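# Place the phone inside its case with two arms

## Task

Get the phone into its case so that it stays there by itself, not merely because a gripper is holding it, then open the gripper and withdraw the arm from it.

## Robot and tools

Robot: two arms, left_arm and right_arm, each ending in a parallel two-finger gripper. All positions use one shared scene frame. The origin sits on the table top midway between the arms, +z points up, +x points away from the robot over the table, and left_arm is on the +y side. The arm names do not say which side of an image an arm appears on. The left_arm base is at (-0.036, +0.276, 0) m and the right_arm base is at (+0.036, -0.286, 0) m, each turned slightly about z.

Gripper frame: the fingers extend along the gripper's +z axis and close toward each other along its y axis. The reported end_effector_position is the spot between the finger pads, roughly 1 cm short of the fingertips. Joint ranges (rad), base to hand: waist -2.618 to 3.054, shoulder 0 to 3.142, elbow 0 to 3.142, wrist pitch -1.571 to 1.571, wrist yaw -1.571 to 1.571, wrist roll -2.094 to 2.094. An elbow never quite straightens.

The row format is shared by execute_actions and move. A row always has 14 numbers in [-1, 1], even if only one arm should move. The first 7 are left_arm: dx, dy, dz, rx, ry, rz, opening. The next 7 are right_arm in the same order. dx to rz are an offset, not a pose. They are expressed in that gripper's own axes and measured from its pose at a fixed starting point. A value of 1.0 equals 0.6 m of translation or 180 degrees of rotation. rx, ry, rz together form a single rotation vector. Opening is an absolute setting, not an offset: +1 is fully open (0.094 m) and -1 is closed.

execute_actions(actions): actions is a list of actions. Each action is a table of 1 to 15 rows, and each row lasts one control step of 1/30 s. If a table has fewer than 15 rows, its last row is repeated to fill out the 15 steps. Every row in an action is measured from the gripper pose at the start of that action, not from the row before it. For the first action of a call, that start is the last pose reported in the scene. On each step the commanded pose is clipped to at most 70 mm and 16 degrees from where the gripper actually is. Large offsets therefore take several actions; send the remainder in later actions. If position and orientation cannot both be reached, position wins. Calling with an empty list only returns the state and images.

move(target, speed, blocking): target is one 14-number row. Its offsets are measured from the pose in the most recent result that showed one. Each gripper follows a straight path toward its target, turning the shorter way round, and both paths finish together within 0.5 to 10 s. A move that needs more than 10 s is cut off short of the target. speed is the top path speed in m/s, from 0.002 to 0.5 with a default of 0.25; turning is capped at twice that value in rad/s. Paths ignore obstacles and the other arm, and the actual hand can lag, drift, or overshoot speed, especially near full reach. A faster move hits harder on contact, and aiming further past a contact presses harder. The opening is applied when the move starts. With blocking=false, control returns after 0.5 s while the arm keeps going. Until a result reports the end, other moves and actions are refused, so call wait or stop first. The result adds a move: line giving the ending (done, off_target, moving, held, fault), any limits (paced means the pose sent was clipped; held means a check blocked steps, after which the arm may speed up sharply), and each gripper's remaining distance to its target.

wait(seconds): 0 to 10 s. Each arm holds its last command, a running move continues, and the wait returns early when the move ends. stop(): brakes a running move to rest. The arm needs room to brake, and the fingers keep moving. zoom_image(camera, region): region is [x0, y0, x1, y1] in pixels of that camera's latest image, at most 504 by 504. Cameras: cam_head_left, cam_head_right, cam_high, cam_low (504x504 each), cam_left_wrist and cam_right_wrist (616x616 fisheye). Calibration matrices are supplied and may be off by a few degrees or millimetres. read_manual(section) returns only licence text. finished_scene(scene) ends the scene for good and reports success, so call it only after the phone is settled in the case and the gripper is clear.

Results: the state line lists each gripper's position (m) and quat_wxyz; printed positions can be off, more at long reach. Hand target lines show where the controller is currently driving each hand. grip_measured is the finger opening on the command scale. The last Joint positions value is the opening in metres. Step readings list positions at some steps, and HELD marks steps on which an arm was held back. A pose unreachable line means a clearance check altered or blocked that arm's command. Other lines report joint torques, MOTOR HOT warnings, and FAULT or OVER-TEMPERATURE FAULT stops.

Practical points: arms tend to finish a centimetre or more too low and can sag when sent zeros. To hold an arm still, send the offset back to its desired pose in the first call of a reply, then zeros, raising the aim if it still sags. To grip, command about 0.03 below grip_measured; a smaller margin grips more gently. Thin parts under about 2 mm get less force. Holding loads heats motors, and at high temperature an arm stops or drops. The robot keeps running while you think. Avoid letting the arms collide or press on each other, knocking rigid items off the table, dropping or slamming the phone, and pushing hard. The phone may occasionally be nudged by an outside push.

Each tool is called after "Call:" as name([rows], argument=value, ...), one row to a line, values as JSON.

## Session

Call:
execute_actions(actions=[])

Scene clock: 0.00 s.
left_arm: end_effector_position=(-0.0681, -0.1551, +0.1574) grip_measured=+1.000 end_effector_quat_wxyz=(-0.162, +0.175, +0.727, -0.644) | right_arm: end_effector_position=(+0.1724, -0.5917, +0.3278) grip_measured=+1.000 end_effector_quat_wxyz=(+0.049, +0.301, +0.875, -0.377)
Joint positions: left_arm=[-1.313  1.669  0.562  0.959  0.653 -1.49   0.094] | right_arm=[-1.025  1.473  1.79  -1.351  0.596 -0.356  0.094]
Joint velocities: left_arm=[ 0.007 -0.007 -0.012 -0.022 -0.007  0.007  0.   ] | right_arm=[-0.012 -0.007  0.002  0.051 -0.037  0.022  0.   ]
Joint torques (N m, as the arm reports them, + toward a larger angle): no reading
Hand target (left_arm): -0.068, -0.156, +0.159; -0.161, +0.177, +0.726, -0.645
Hand target (right_arm): +0.171, -0.592, +0.336; +0.059, +0.307, +0.868, -0.387

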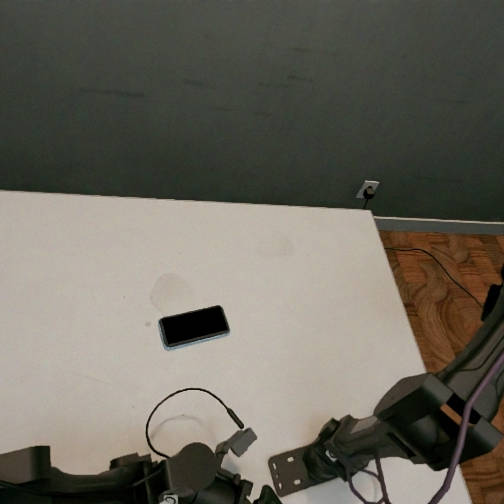

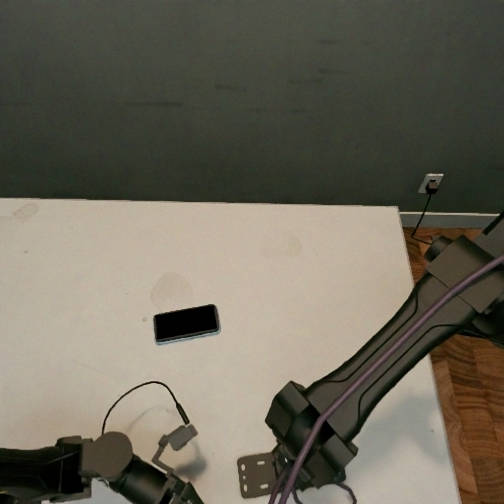

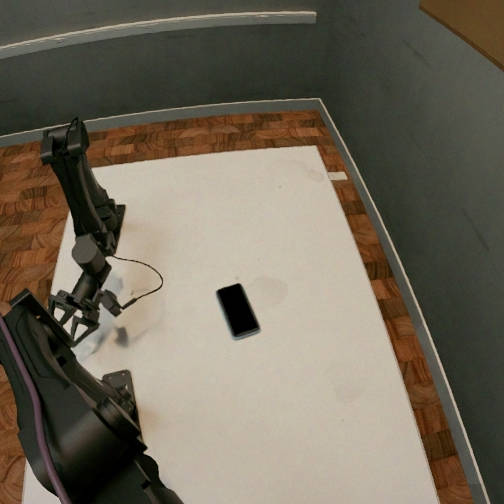

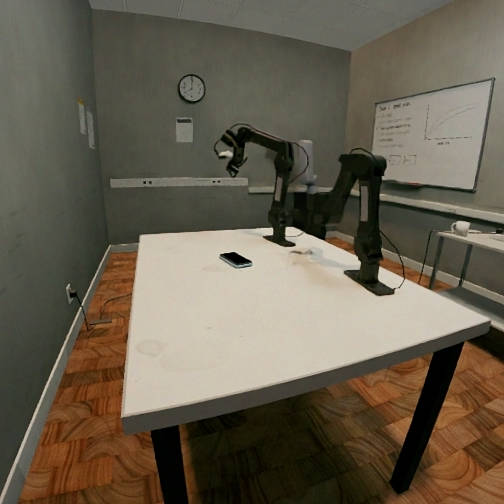

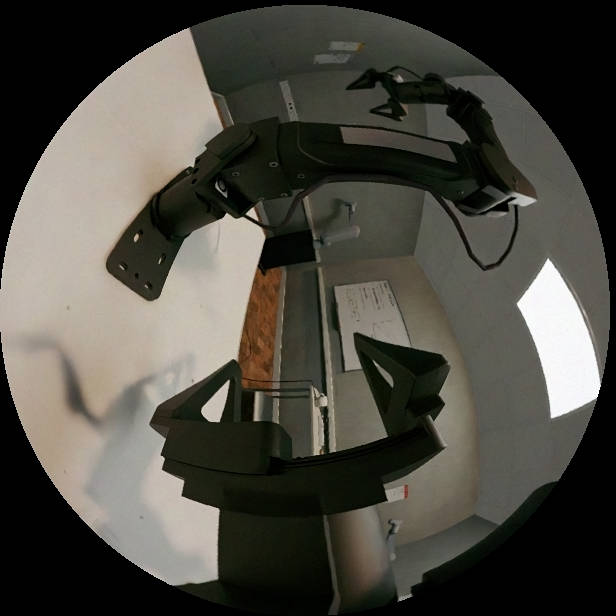

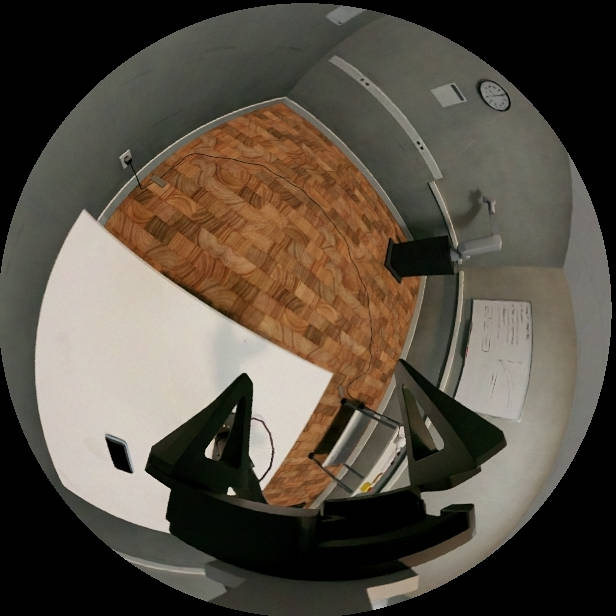

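Call:
zoom_image(camera="cam_head_left", region=[130, 280, 260, 370])

Call:
zoom_image(camera="cam_low", region=[200, 220, 380, 300])

Call:
zoom_image(camera="cam_high", region=[40, 260, 280, 400])

Region (130, 280, 260, 370) of cam_head_left's 504x504 image, scaled by 3.877, with more detail than that image has; it fills the top 349 rows of this view, and the rest is white.

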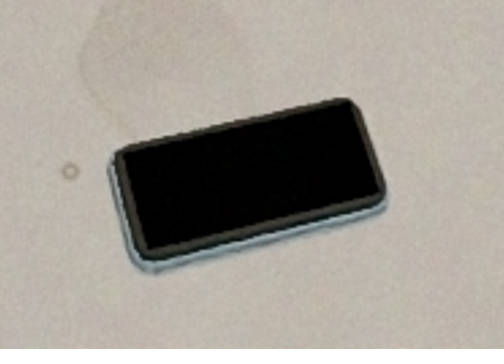

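Region (200, 220, 380, 300) of cam_low's 504x504 image, scaled by 2.800, with more detail than that image has.

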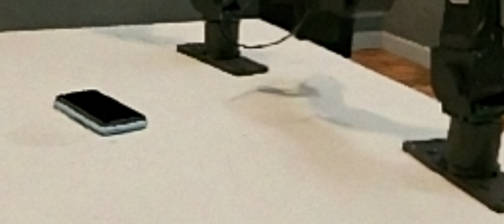

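Region (40, 260, 280, 400) of cam_high's 504x504 image, scaled by 2.100, with more detail than that image has; it fills the top 294 rows of this view, and the rest is white.

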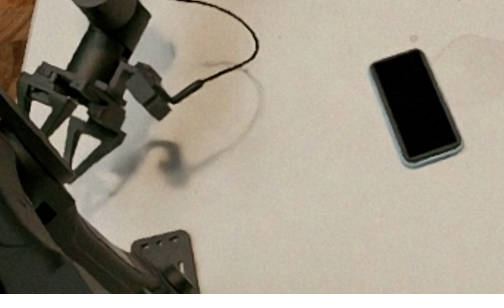

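Call:
move(target=[-0.182,0.008,-0.692,-0.433,0.198,0.227,1,0,0,0,0,0,0,1], speed=0.35)

Call:
move(target=[0,0,0,0,0,0,1,0.349,0.793,-0.438,-0.230,-0.221,-0.731,1], speed=0.35)

Scene clock: 4.57 s.
left_arm: end_effector_position=(+0.2186, +0.1582, +0.2010) grip_measured=+1.000 end_effector_quat_wxyz=(+0.024, +0.619, +0.785, +0.014) | right_arm: end_effector_position=(+0.1724, -0.5917, +0.3278) grip_measured=+1.000 end_effector_quat_wxyz=(+0.049, +0.301, +0.875, -0.377)
Joint positions: left_arm=[-0.366  1.585  1.612 -1.545 -0.016  0.888  0.094] | right_arm=[-1.025  1.473  1.79  -1.351  0.596 -0.356  0.094]
Joint velocities: left_arm=[ 0.007 -0.002 -0.007 -0.051 -0.037  0.007  0.   ] | right_arm=[-0.007 -0.002 -0.022 -0.037  0.022  0.022  0.   ]
Joint torques (N m, as the arm reports them, + toward a larger angle): left_arm=[ 0.52 -6.76  9.62  0.3   0.05  0.04] | right_arm=[-0.17 -4.55  6.01  1.01  0.33 -0.02]
Hand target (left_arm): +0.220, +0.161, +0.205; +0.020, +0.620, +0.784, +0.016
Hand target (right_arm): +0.172, -0.592, +0.328; +0.049, +0.301, +0.875, -0.377
Off the commanded pose (left_arm): 0.003 m, 3 deg.
Off the commanded pose (right_arm): 0.000 m, 0 deg.
joint sent to its limit (left arm) — the command would take joint 4 (wrist pitch) past its lower limit, so that joint was sent only as far as its limit.
move: off_target (left_arm); limits=paced
camera_calibration (this result's frames):
cam_left_wrist: T_world_to_cam=[[-0.999051, -0.0327948, 0.0286579, 0.209366], [-0.0177357, 0.907338, 0.420029, -0.184456], [-0.0397771, 0.419122, -0.907058, 0.250366], [0, 0, 0, 1]] pos_world=[0.215855, 0.0692958, 0.298574]

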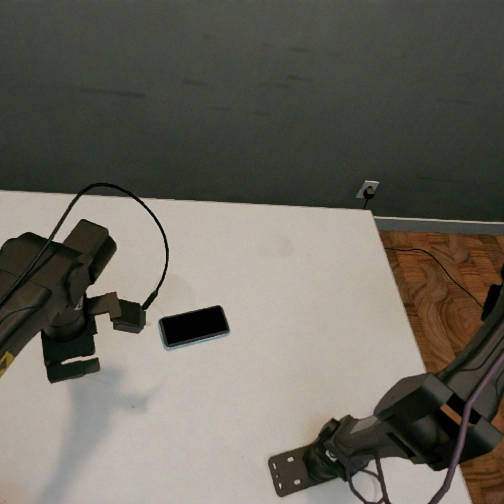

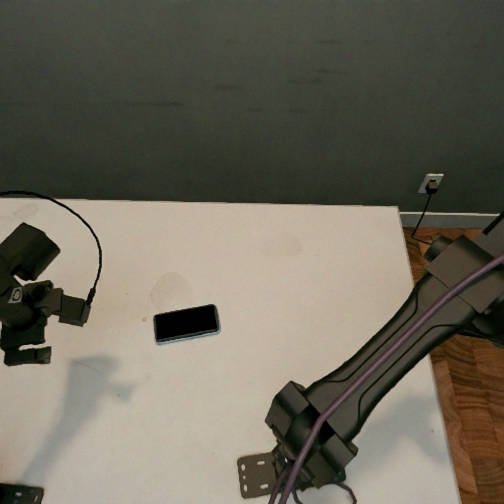

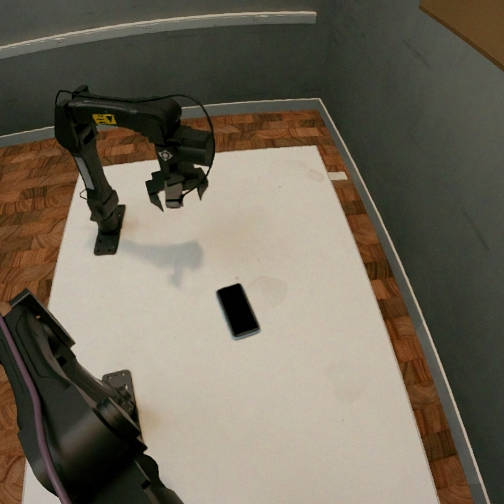

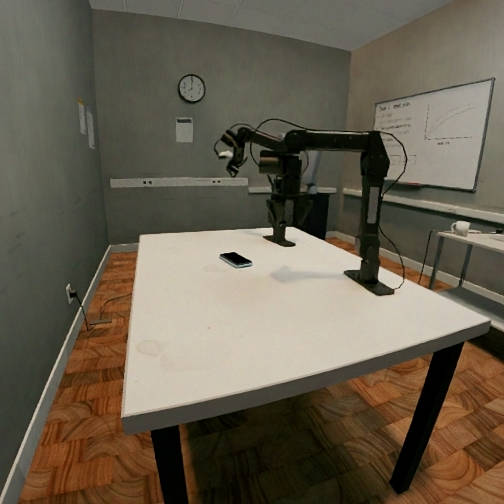

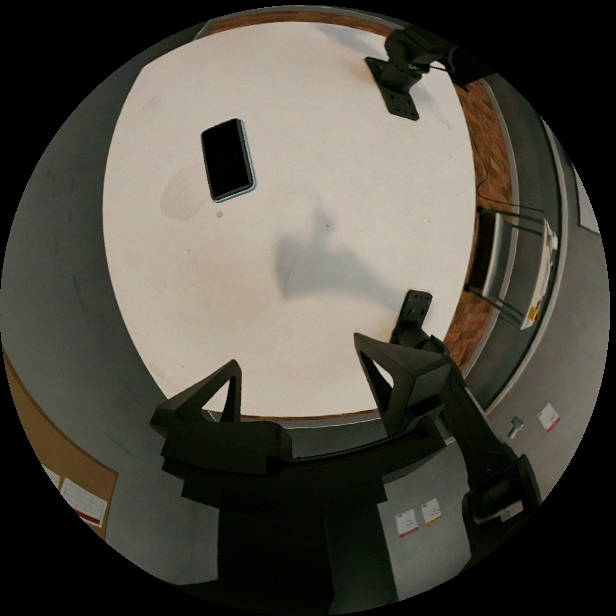

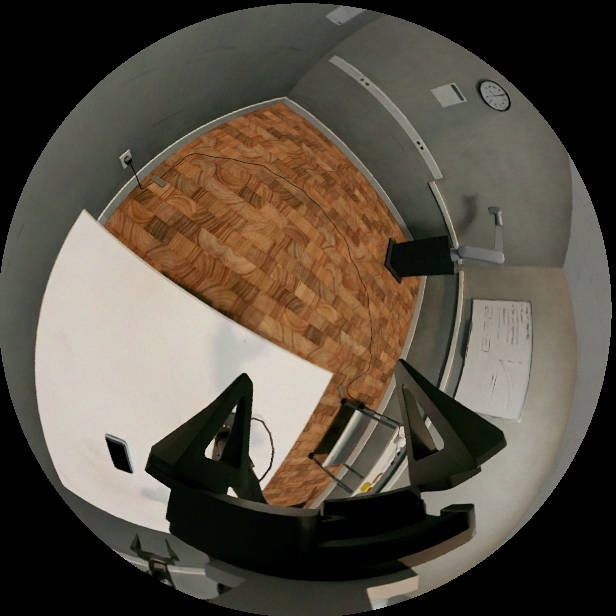

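Scene clock: 8.77 s.
left_arm: end_effector_position=(+0.2186, +0.1582, +0.2010) grip_measured=+1.000 end_effector_quat_wxyz=(+0.024, +0.619, +0.785, +0.014) | right_arm: end_effector_position=(+0.3083, -0.0711, +0.1289) grip_measured=+1.000 end_effector_quat_wxyz=(+0.041, +0.774, -0.632, +0.017)
Joint positions: left_arm=[-0.366  1.585  1.612 -1.545 -0.017  0.888  0.094] | right_arm=[ 0.515  1.934  1.737 -1.448  0.049 -1.08   0.094]
Joint velocities: left_arm=[-0.022  0.007 -0.017  0.007 -0.095 -0.022  0.   ] | right_arm=[ 0.007  0.002 -0.017 -0.022 -0.051 -0.007  0.   ]
Joint torques (N m, as the arm reports them, + toward a larger angle): left_arm=[-0.04 -7.55  7.3   0.53  0.01 -0.02] | right_arm=[ 0.49 -9.16  9.01  0.05 -0.02 -0.14]
Hand target (left_arm): +0.219, +0.158, +0.201; +0.024, +0.619, +0.785, +0.014
Hand target (right_arm): +0.311, -0.062, +0.139; +0.019, +0.780, -0.625, +0.012
Off the commanded pose (left_arm): 0.000 m, 0 deg.
Off the commanded pose (right_arm): 0.027 m, 5 deg.
move: off_target (right_arm)
camera_calibration (this result's frames):
cam_left_wrist: T_world_to_cam=[[-0.999055, -0.0328246, 0.0284818, 0.209438], [-0.0178231, 0.907193, 0.420337, -0.184531], [-0.0396359, 0.419432, -0.906921, 0.250235], [0, 0, 0, 1]] pos_world=[0.21587, 0.0693235, 0.298544]
cam_right_wrist: T_world_to_cam=[[0.997476, 0.0397001, -0.0588664, -0.284032], [0.0680032, -0.772589, 0.631254, -0.113319], [-0.0204187, -0.633664, -0.773339, 0.160149], [0, 0, 0, 1]] pos_world=[0.294292, 0.0252081, 0.178663]

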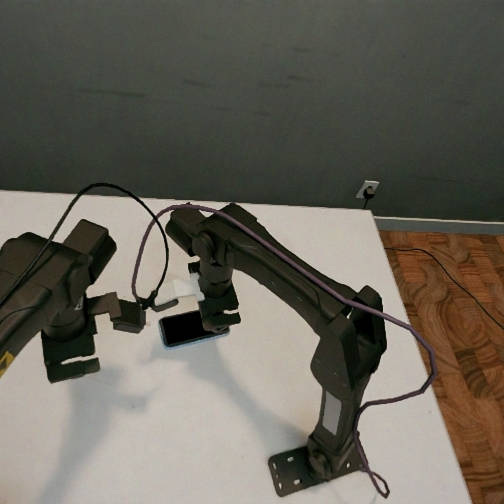

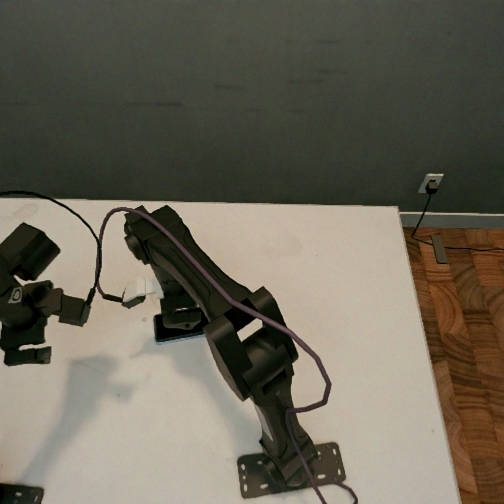

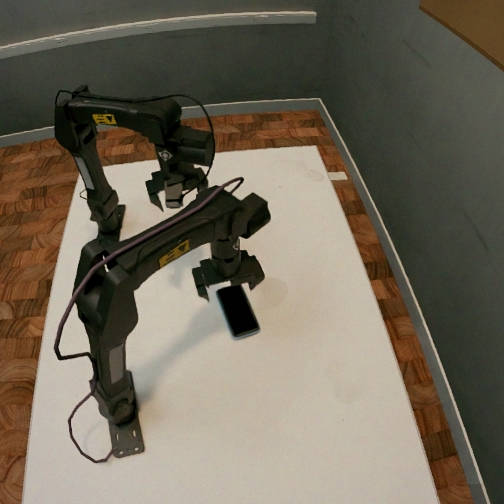

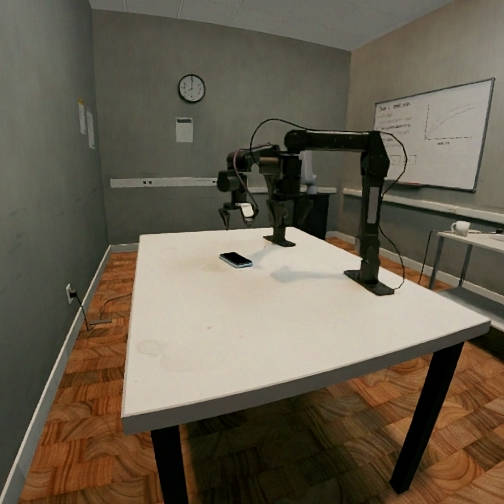

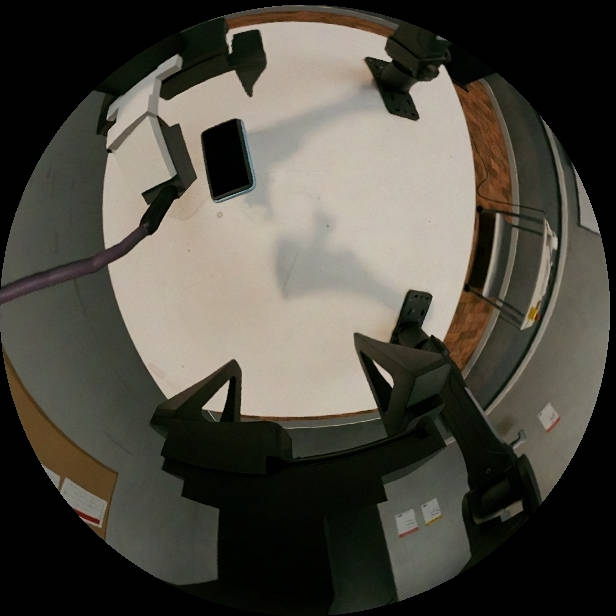

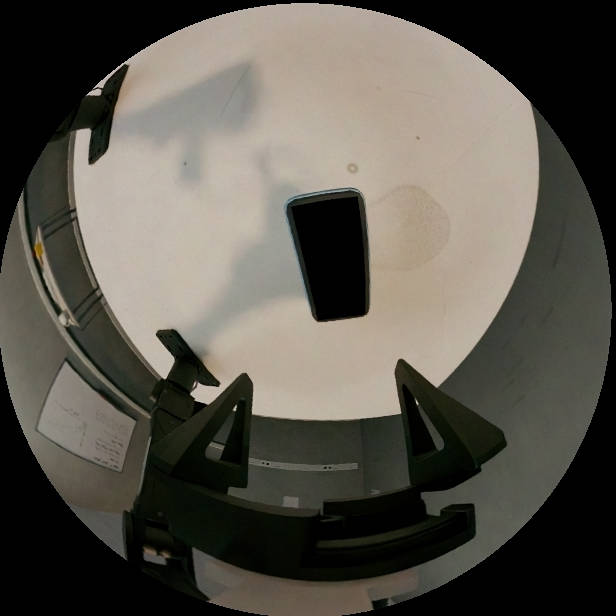

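Call:
zoom_image(camera="cam_right_wrist", region=[250, 160, 430, 340])

Call:
zoom_image(camera="cam_left_wrist", region=[170, 100, 290, 220])

Call:
zoom_image(camera="cam_low", region=[200, 200, 280, 280])

Region (250, 160, 430, 340) of cam_right_wrist's 616x616 image, scaled by 2.800, with more detail than that image has.

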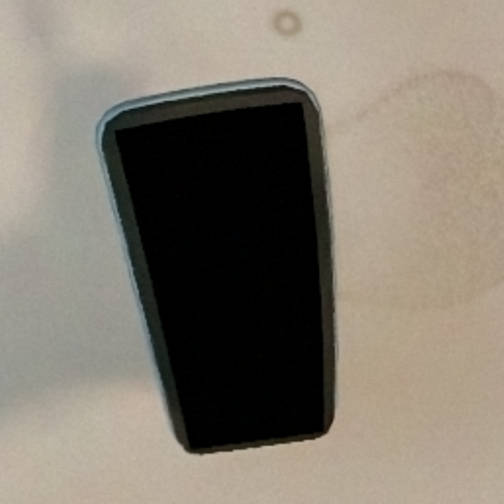

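Region (170, 100, 290, 220) of cam_left_wrist's 616x616 image, scaled by 4.200, with more detail than that image has.

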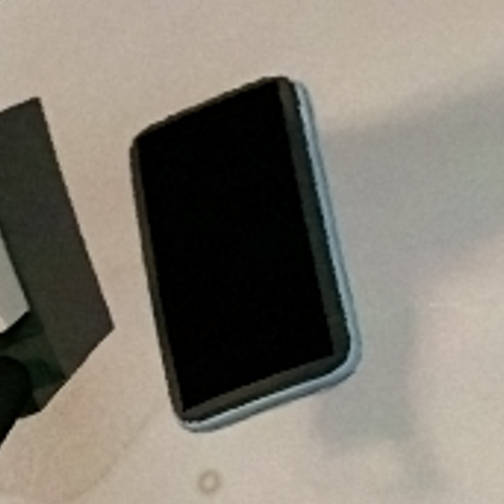

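Region (200, 200, 280, 280) of cam_low's 504x504 image, scaled by 6.300, with more detail than that image has.

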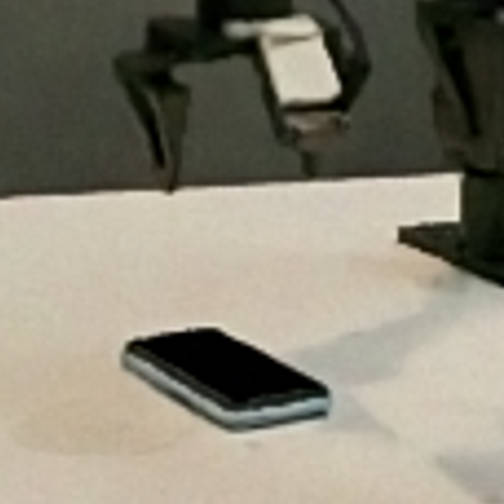

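Call:
move(target=[0,0,0,0,0,0,1,-0.045,-0.03,0.105,0.013,-0.025,0,-0.04], speed=0.15)

Scene clock: 11.80 s.
left_arm: end_effector_position=(+0.2186, +0.1582, +0.2010) grip_measured=+1.000 end_effector_quat_wxyz=(+0.024, +0.619, +0.785, +0.014) | right_arm: end_effector_position=(+0.3222, -0.0520, +0.0634) grip_measured=-0.038 end_effector_quat_wxyz=(+0.009, +0.775, -0.632, +0.007)
Joint positions: left_arm=[-0.366  1.585  1.612 -1.545 -0.017  0.888  0.094] | right_arm=[ 0.515  1.987  1.555 -1.154  0.017 -1.082  0.045]
Joint velocities: left_arm=[-0.002  0.012 -0.002 -0.007 -0.022  0.022  0.   ] | right_arm=[-0.007 -0.007 -0.007  0.11   0.066 -0.037 -0.001]
Joint torques (N m, as the arm reports them, + toward a larger angle): left_arm=[-0.02 -7.52  7.3   0.54  0.01 -0.02] | right_arm=[ 0.38 -9.92  5.19  0.32 -0.09  0.08]
Hand target (left_arm): +0.219, +0.158, +0.201; +0.024, +0.619, +0.785, +0.014
Hand target (right_arm): +0.320, -0.047, +0.064; +0.000, +0.775, -0.632, -0.000
Off the commanded pose (left_arm): 0.000 m, 0 deg.
Off the commanded pose (right_arm): 0.007 m, 1 deg.
move: done
camera_calibration (this result's frames):
cam_left_wrist: T_world_to_cam=[[-0.999055, -0.0328246, 0.0284818, 0.209438], [-0.0178231, 0.907193, 0.420337, -0.184531], [-0.0396359, 0.419432, -0.906921, 0.250235], [0, 0, 0, 1]] pos_world=[0.21587, 0.0693235, 0.298544]
cam_right_wrist: T_world_to_cam=[[0.99854, 0.0429782, -0.0327102, -0.304421], [0.0539918, -0.810059, 0.583857, -0.0526546], [-0.00140401, -0.584771, -0.811197, 0.120706], [0, 0, 0, 1]] pos_world=[0.306989, 0.0410157, 0.118702]

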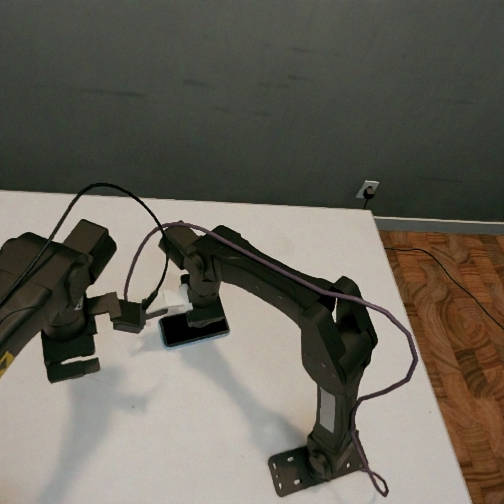

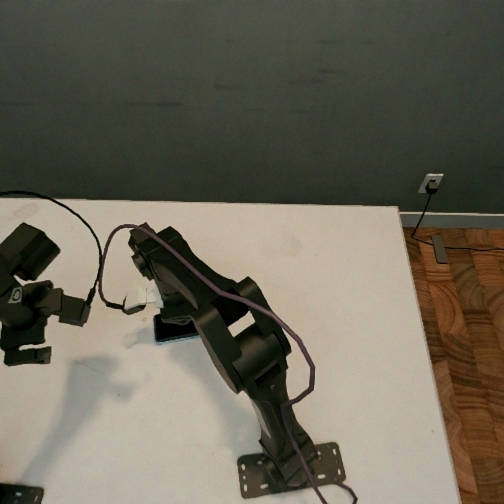

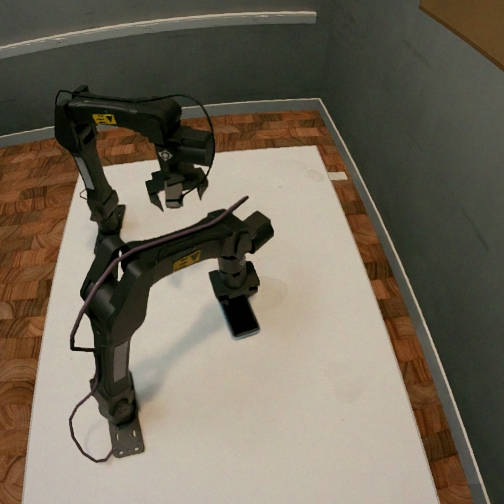

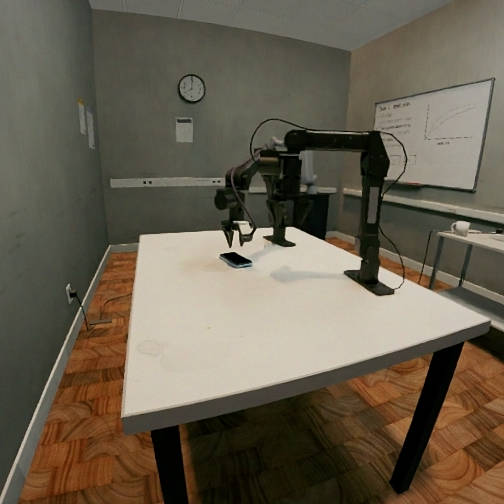

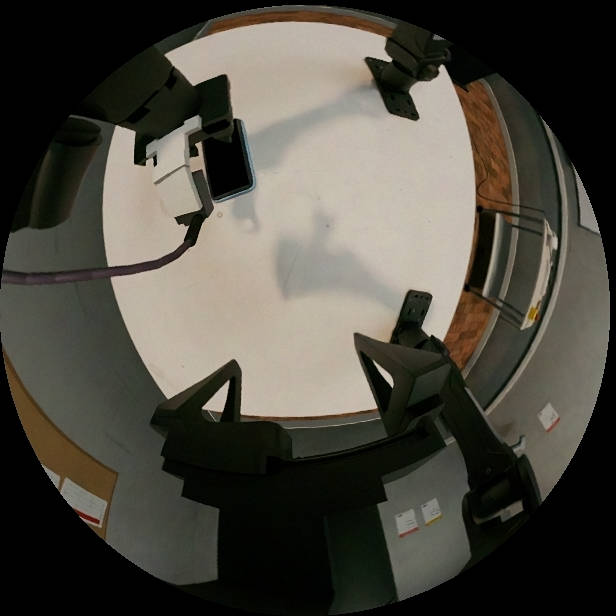

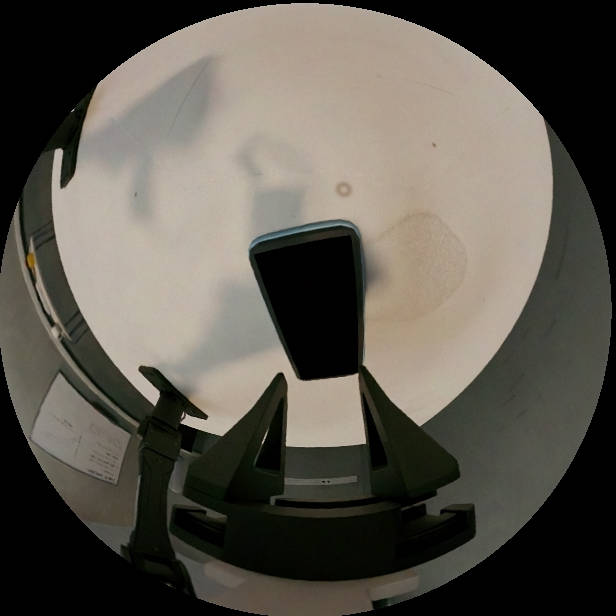

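Call:
move(target=[0,0,0,0,0,0,1,-0.008,0.004,0.05,0,0,0,-0.04], speed=0.04)

Call:
zoom_image(camera="cam_low", region=[200, 200, 280, 280])

Scene clock: 13.17 s.
left_arm: end_effector_position=(+0.2186, +0.1582, +0.2010) grip_measured=+1.000 end_effector_quat_wxyz=(+0.024, +0.619, +0.785, +0.014) | right_arm: end_effector_position=(+0.3221, -0.0522, +0.0368) grip_measured=-0.038 end_effector_quat_wxyz=(+0.012, +0.774, -0.633, +0.006)
Joint positions: left_arm=[-0.366  1.585  1.612 -1.545 -0.017  0.888  0.094] | right_arm=[ 0.515  2.016  1.487 -1.063  0.017 -1.081  0.045]
Joint velocities: left_arm=[-0.012  0.002 -0.017 -0.081 -0.007  0.022  0.   ] | right_arm=[ 0.002 -0.002  0.002 -0.037 -0.037  0.037  0.001]
Joint torques (N m, as the arm reports them, + toward a larger angle): left_arm=[ 0.01 -7.54  7.3   0.53  0.01 -0.02] | right_arm=[ 0.94 -9.41  4.88  0.29  0.05  0.09]
Hand target (left_arm): +0.219, +0.158, +0.201; +0.024, +0.619, +0.785, +0.014
Hand target (right_arm): +0.319, -0.049, +0.033; +0.010, +0.775, -0.632, +0.007
Off the commanded pose (left_arm): 0.000 m, 0 deg.
Off the commanded pose (right_arm): 0.006 m, 0 deg.
move: done
camera_calibration (this result's frames):
cam_left_wrist: T_world_to_cam=[[-0.999055, -0.0328246, 0.0284818, 0.209438], [-0.0178231, 0.907193, 0.420337, -0.184531], [-0.0396359, 0.419432, -0.906921, 0.250235], [0, 0, 0, 1]] pos_world=[0.21587, 0.0693235, 0.298544]
cam_right_wrist: T_world_to_cam=[[0.998463, 0.0413364, -0.036926, -0.30501], [0.0551438, -0.808148, 0.586393, -0.0375603], [-0.00560232, -0.587528, -0.809185, 0.100118], [0, 0, 0, 1]] pos_world=[0.307173, 0.0410759, 0.0917763]

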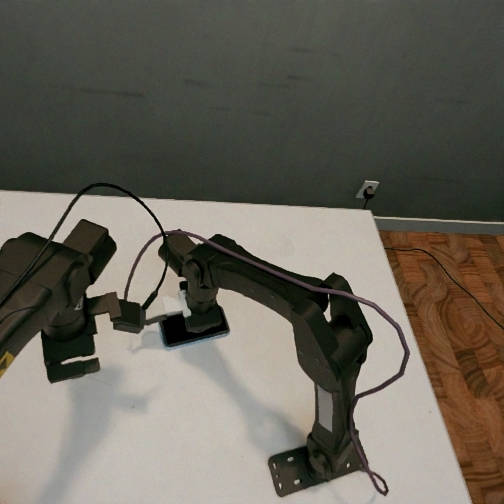

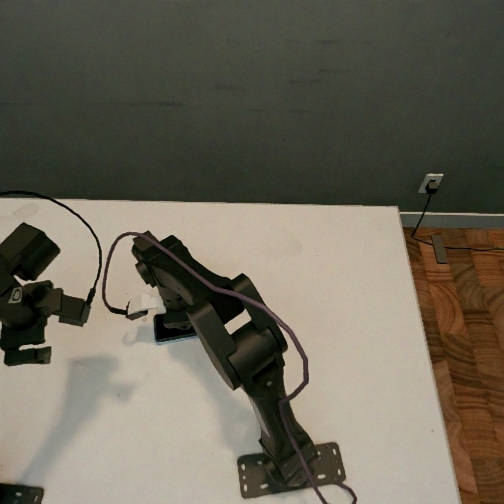

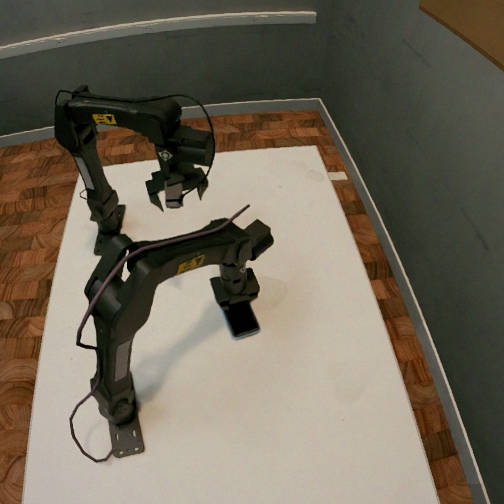

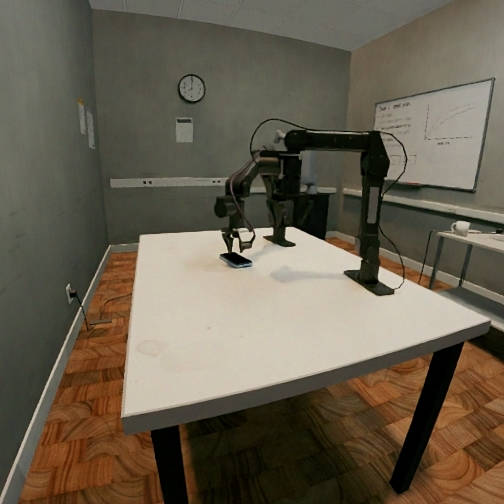

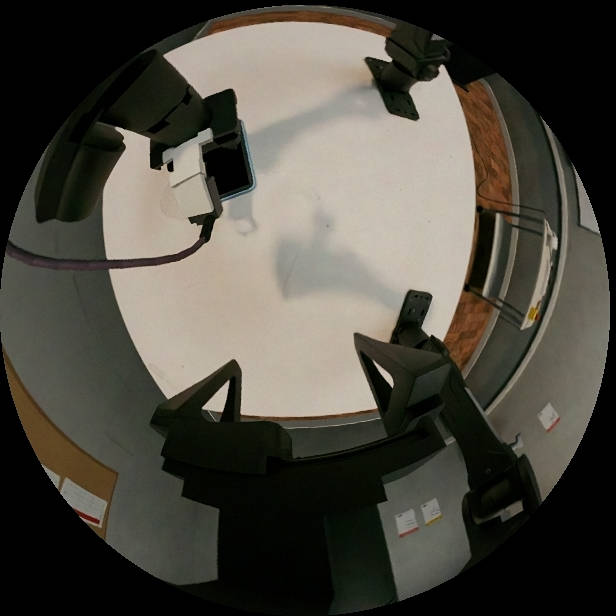

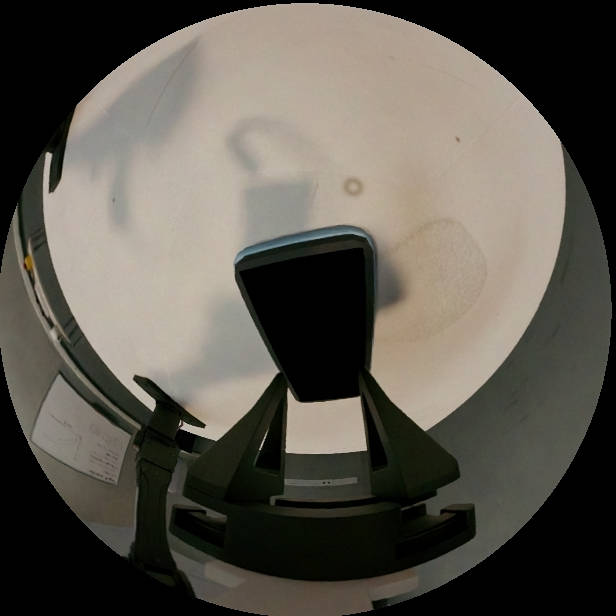

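Region (200, 200, 280, 280) of cam_low's 504x504 image, scaled by 6.300, with more detail than that image has.

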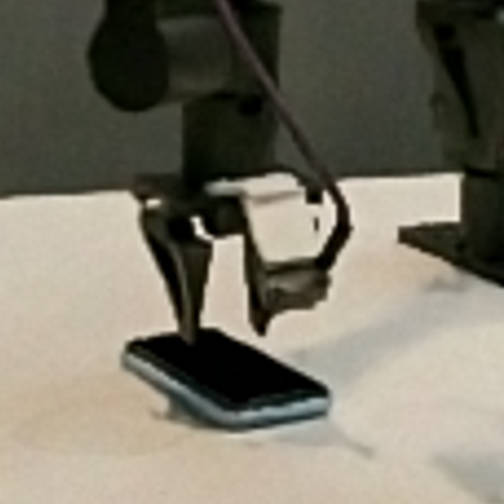

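Call:
move(target=[0,0,0,0,0,0,1,-0.004,0.003,0.025,0,0,0,-0.04], speed=0.02)

Call:
zoom_image(camera="cam_low", region=[200, 200, 280, 280])

Scene clock: 14.50 s.
left_arm: end_effector_position=(+0.2186, +0.1582, +0.2010) grip_measured=+1.000 end_effector_quat_wxyz=(+0.024, +0.619, +0.785, +0.014) | right_arm: end_effector_position=(+0.3212, -0.0529, +0.0246) grip_measured=-0.038 end_effector_quat_wxyz=(+0.016, +0.774, -0.633, +0.005)
Joint positions: left_arm=[-0.366  1.585  1.612 -1.545 -0.017  0.888  0.094] | right_arm=[ 0.515  2.033  1.462 -1.028  0.017 -1.081  0.045]
Joint velocities: left_arm=[-0.007 -0.012 -0.012 -0.022 -0.037 -0.081  0.   ] | right_arm=[ 0.022  0.002 -0.022  0.007  0.007 -0.066  0.   ]
Joint torques (N m, as the arm reports them, + toward a larger angle): left_arm=[-0.03 -7.55  7.29  0.53  0.   -0.01] | right_arm=[ 0.56 -9.6   4.86  0.3   0.08  0.05]
Hand target (left_arm): +0.219, +0.158, +0.201; +0.024, +0.619, +0.785, +0.014
Hand target (right_arm): +0.320, -0.051, +0.022; +0.012, +0.774, -0.633, +0.006
Off the commanded pose (left_arm): 0.000 m, 0 deg.
Off the commanded pose (right_arm): 0.004 m, 0 deg.
move: done
camera_calibration (this result's frames):
cam_left_wrist: T_world_to_cam=[[-0.999055, -0.0328246, 0.0284818, 0.209438], [-0.0178231, 0.907193, 0.420337, -0.184531], [-0.0396359, 0.419432, -0.906921, 0.250235], [0, 0, 0, 1]] pos_world=[0.21587, 0.0693235, 0.298544]
cam_right_wrist: T_world_to_cam=[[0.998228, 0.0411421, -0.0429968, -0.304364], [0.0586024, -0.805288, 0.589981, -0.0319781], [-0.0103518, -0.591455, -0.806272, 0.0910727], [0, 0, 0, 1]] pos_world=[0.306641, 0.040636, 0.0792091]

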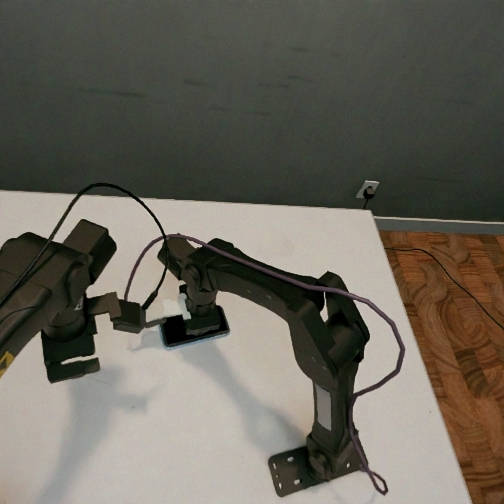

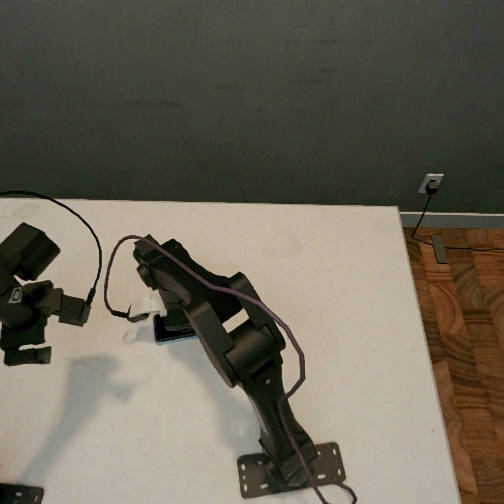

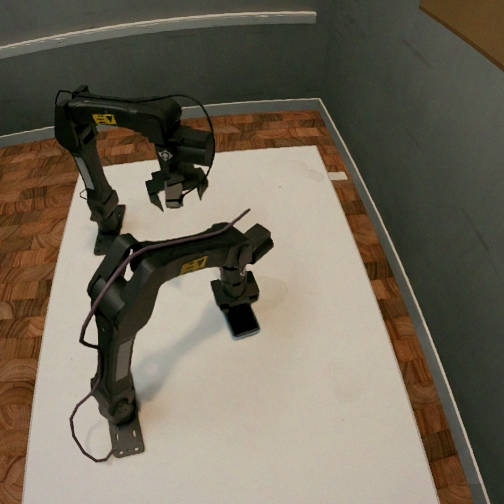

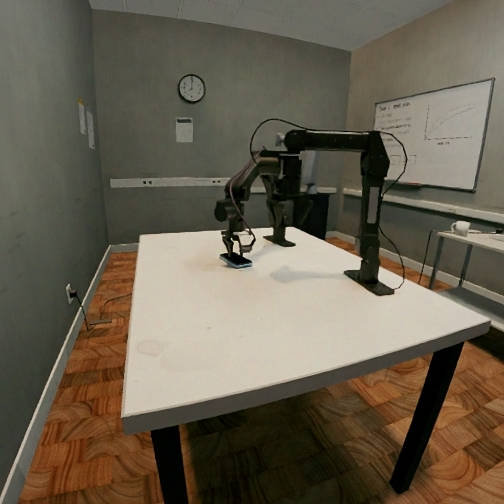

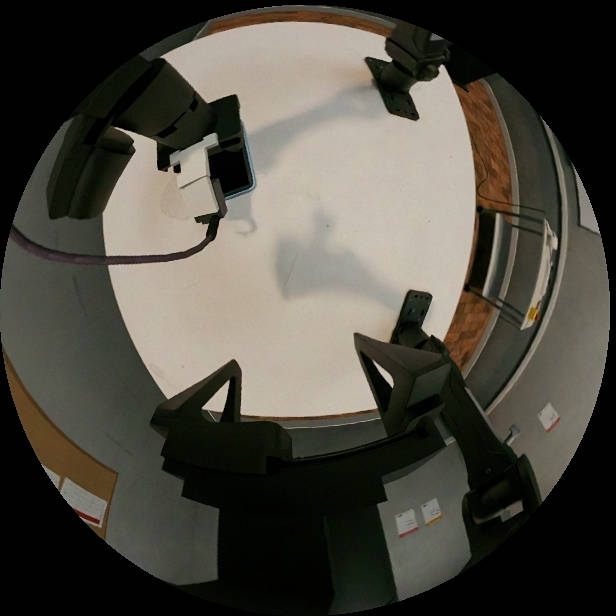

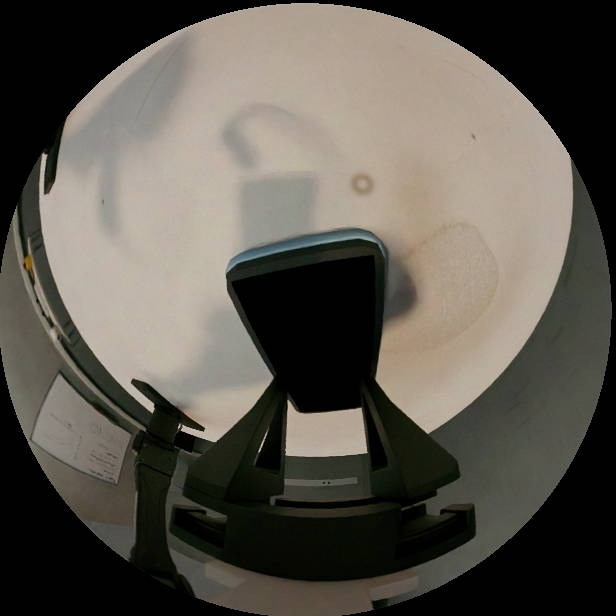

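Region (200, 200, 280, 280) of cam_low's 504x504 image, scaled by 6.300, with more detail than that image has.

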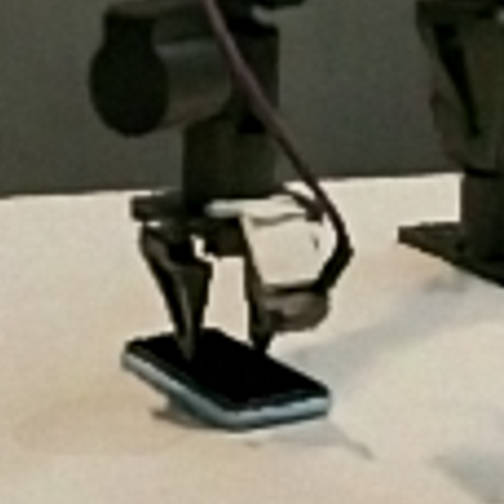

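Call:
move(target=[0,0,0,0,0,0,1,-0.002,0.002,0.02,0,0,0,-0.04], speed=0.015)

Call:
zoom_image(camera="cam_low", region=[200, 200, 280, 280])

Scene clock: 15.83 s.
left_arm: end_effector_position=(+0.2186, +0.1582, +0.2010) grip_measured=+1.000 end_effector_quat_wxyz=(+0.024, +0.619, +0.785, +0.014) | right_arm: end_effector_position=(+0.3236, -0.0509, +0.0206) grip_measured=-0.038 end_effector_quat_wxyz=(+0.010, +0.774, -0.633, +0.007)
Joint positions: left_arm=[-0.366  1.585  1.612 -1.545 -0.017  0.888  0.094] | right_arm=[ 0.515  2.038  1.453 -1.003  0.017 -1.081  0.045]
Joint velocities: left_arm=[ 0.007 -0.002 -0.012 -0.037 -0.022  0.022  0.   ] | right_arm=[ 0.007  0.002  0.012  0.037 -0.125  0.007 -0.001]
Joint torques (N m, as the arm reports them, + toward a larger angle): left_arm=[-0.02 -7.56  7.29  0.54  0.01 -0.02] | right_arm=[ 0.22 -9.05  4.1   0.34  0.06  0.04]
Hand target (left_arm): +0.219, +0.158, +0.201; +0.024, +0.619, +0.785, +0.014
Hand target (right_arm): +0.320, -0.052, +0.013; +0.016, +0.774, -0.633, +0.005
Off the commanded pose (left_arm): 0.000 m, 0 deg.
Off the commanded pose (right_arm): 0.009 m, 1 deg.
move: done
camera_calibration (this result's frames):
cam_left_wrist: T_world_to_cam=[[-0.999055, -0.0328246, 0.0284818, 0.209438], [-0.0178231, 0.907193, 0.420337, -0.184531], [-0.0396359, 0.419432, -0.906921, 0.250235], [0, 0, 0, 1]] pos_world=[0.21587, 0.0693235, 0.298544]
cam_right_wrist: T_world_to_cam=[[0.998577, 0.0414307, -0.0335862, -0.307253], [0.0532507, -0.809713, 0.584405, -0.0265873], [-0.00298286, -0.585362, -0.810767, 0.0870644], [0, 0, 0, 1]] pos_world=[0.308492, 0.0421658, 0.0758072]

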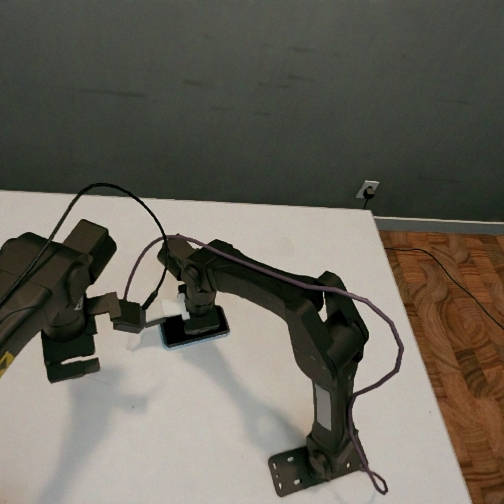

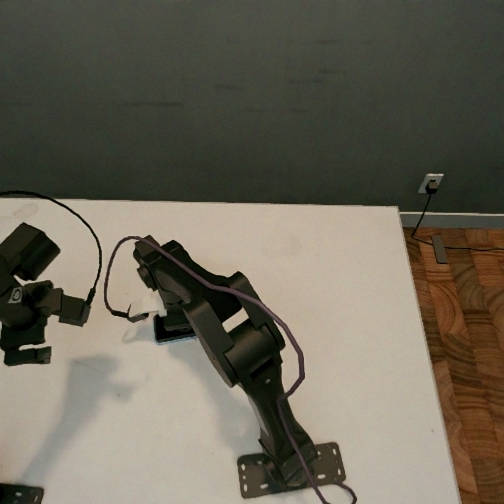

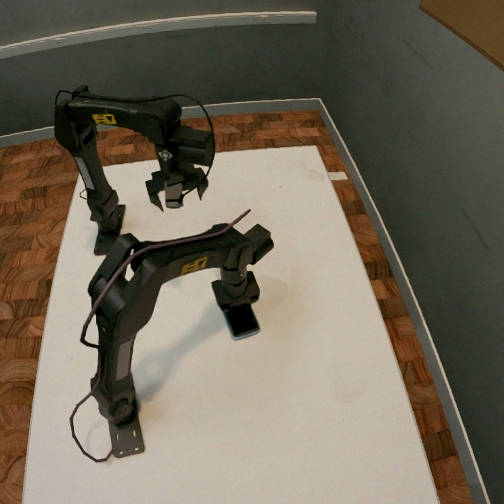

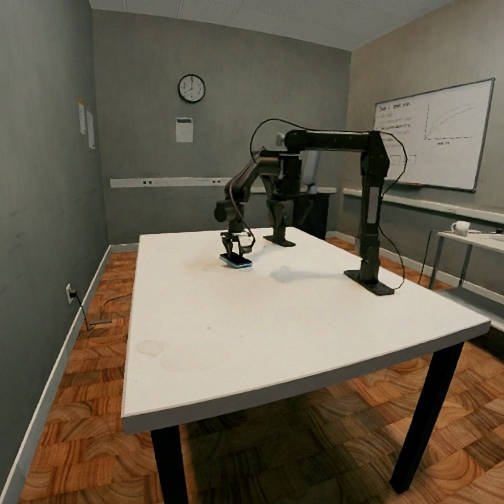

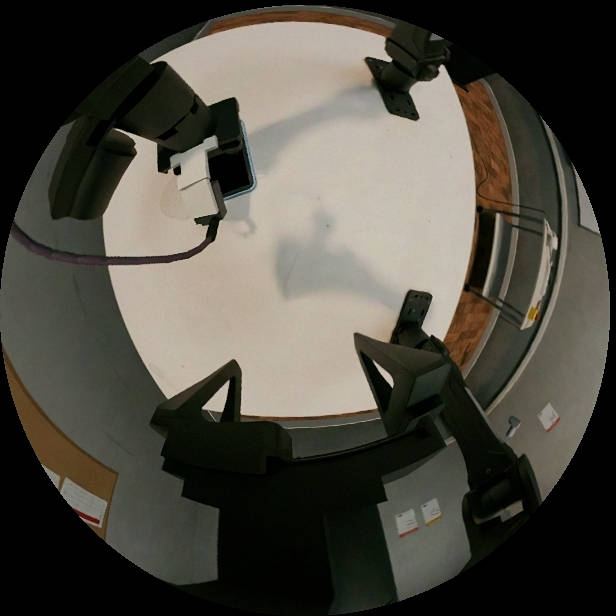

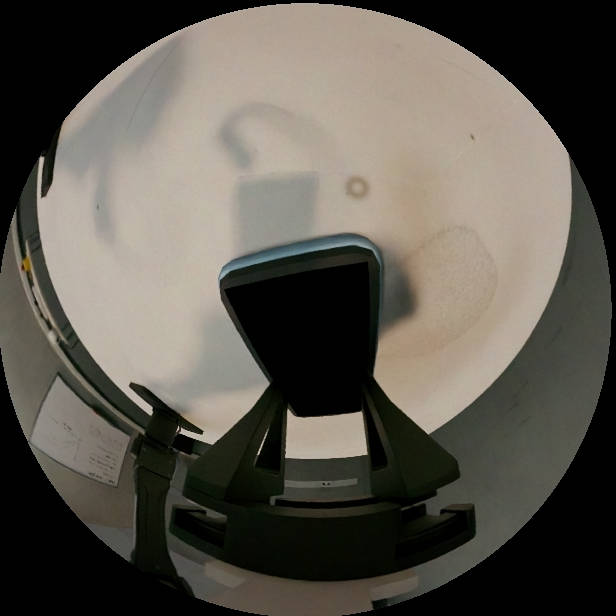

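Region (200, 200, 280, 280) of cam_low's 504x504 image, scaled by 6.300, with more detail than that image has.

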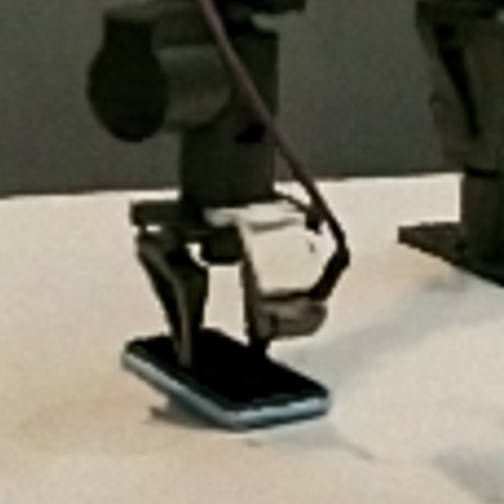

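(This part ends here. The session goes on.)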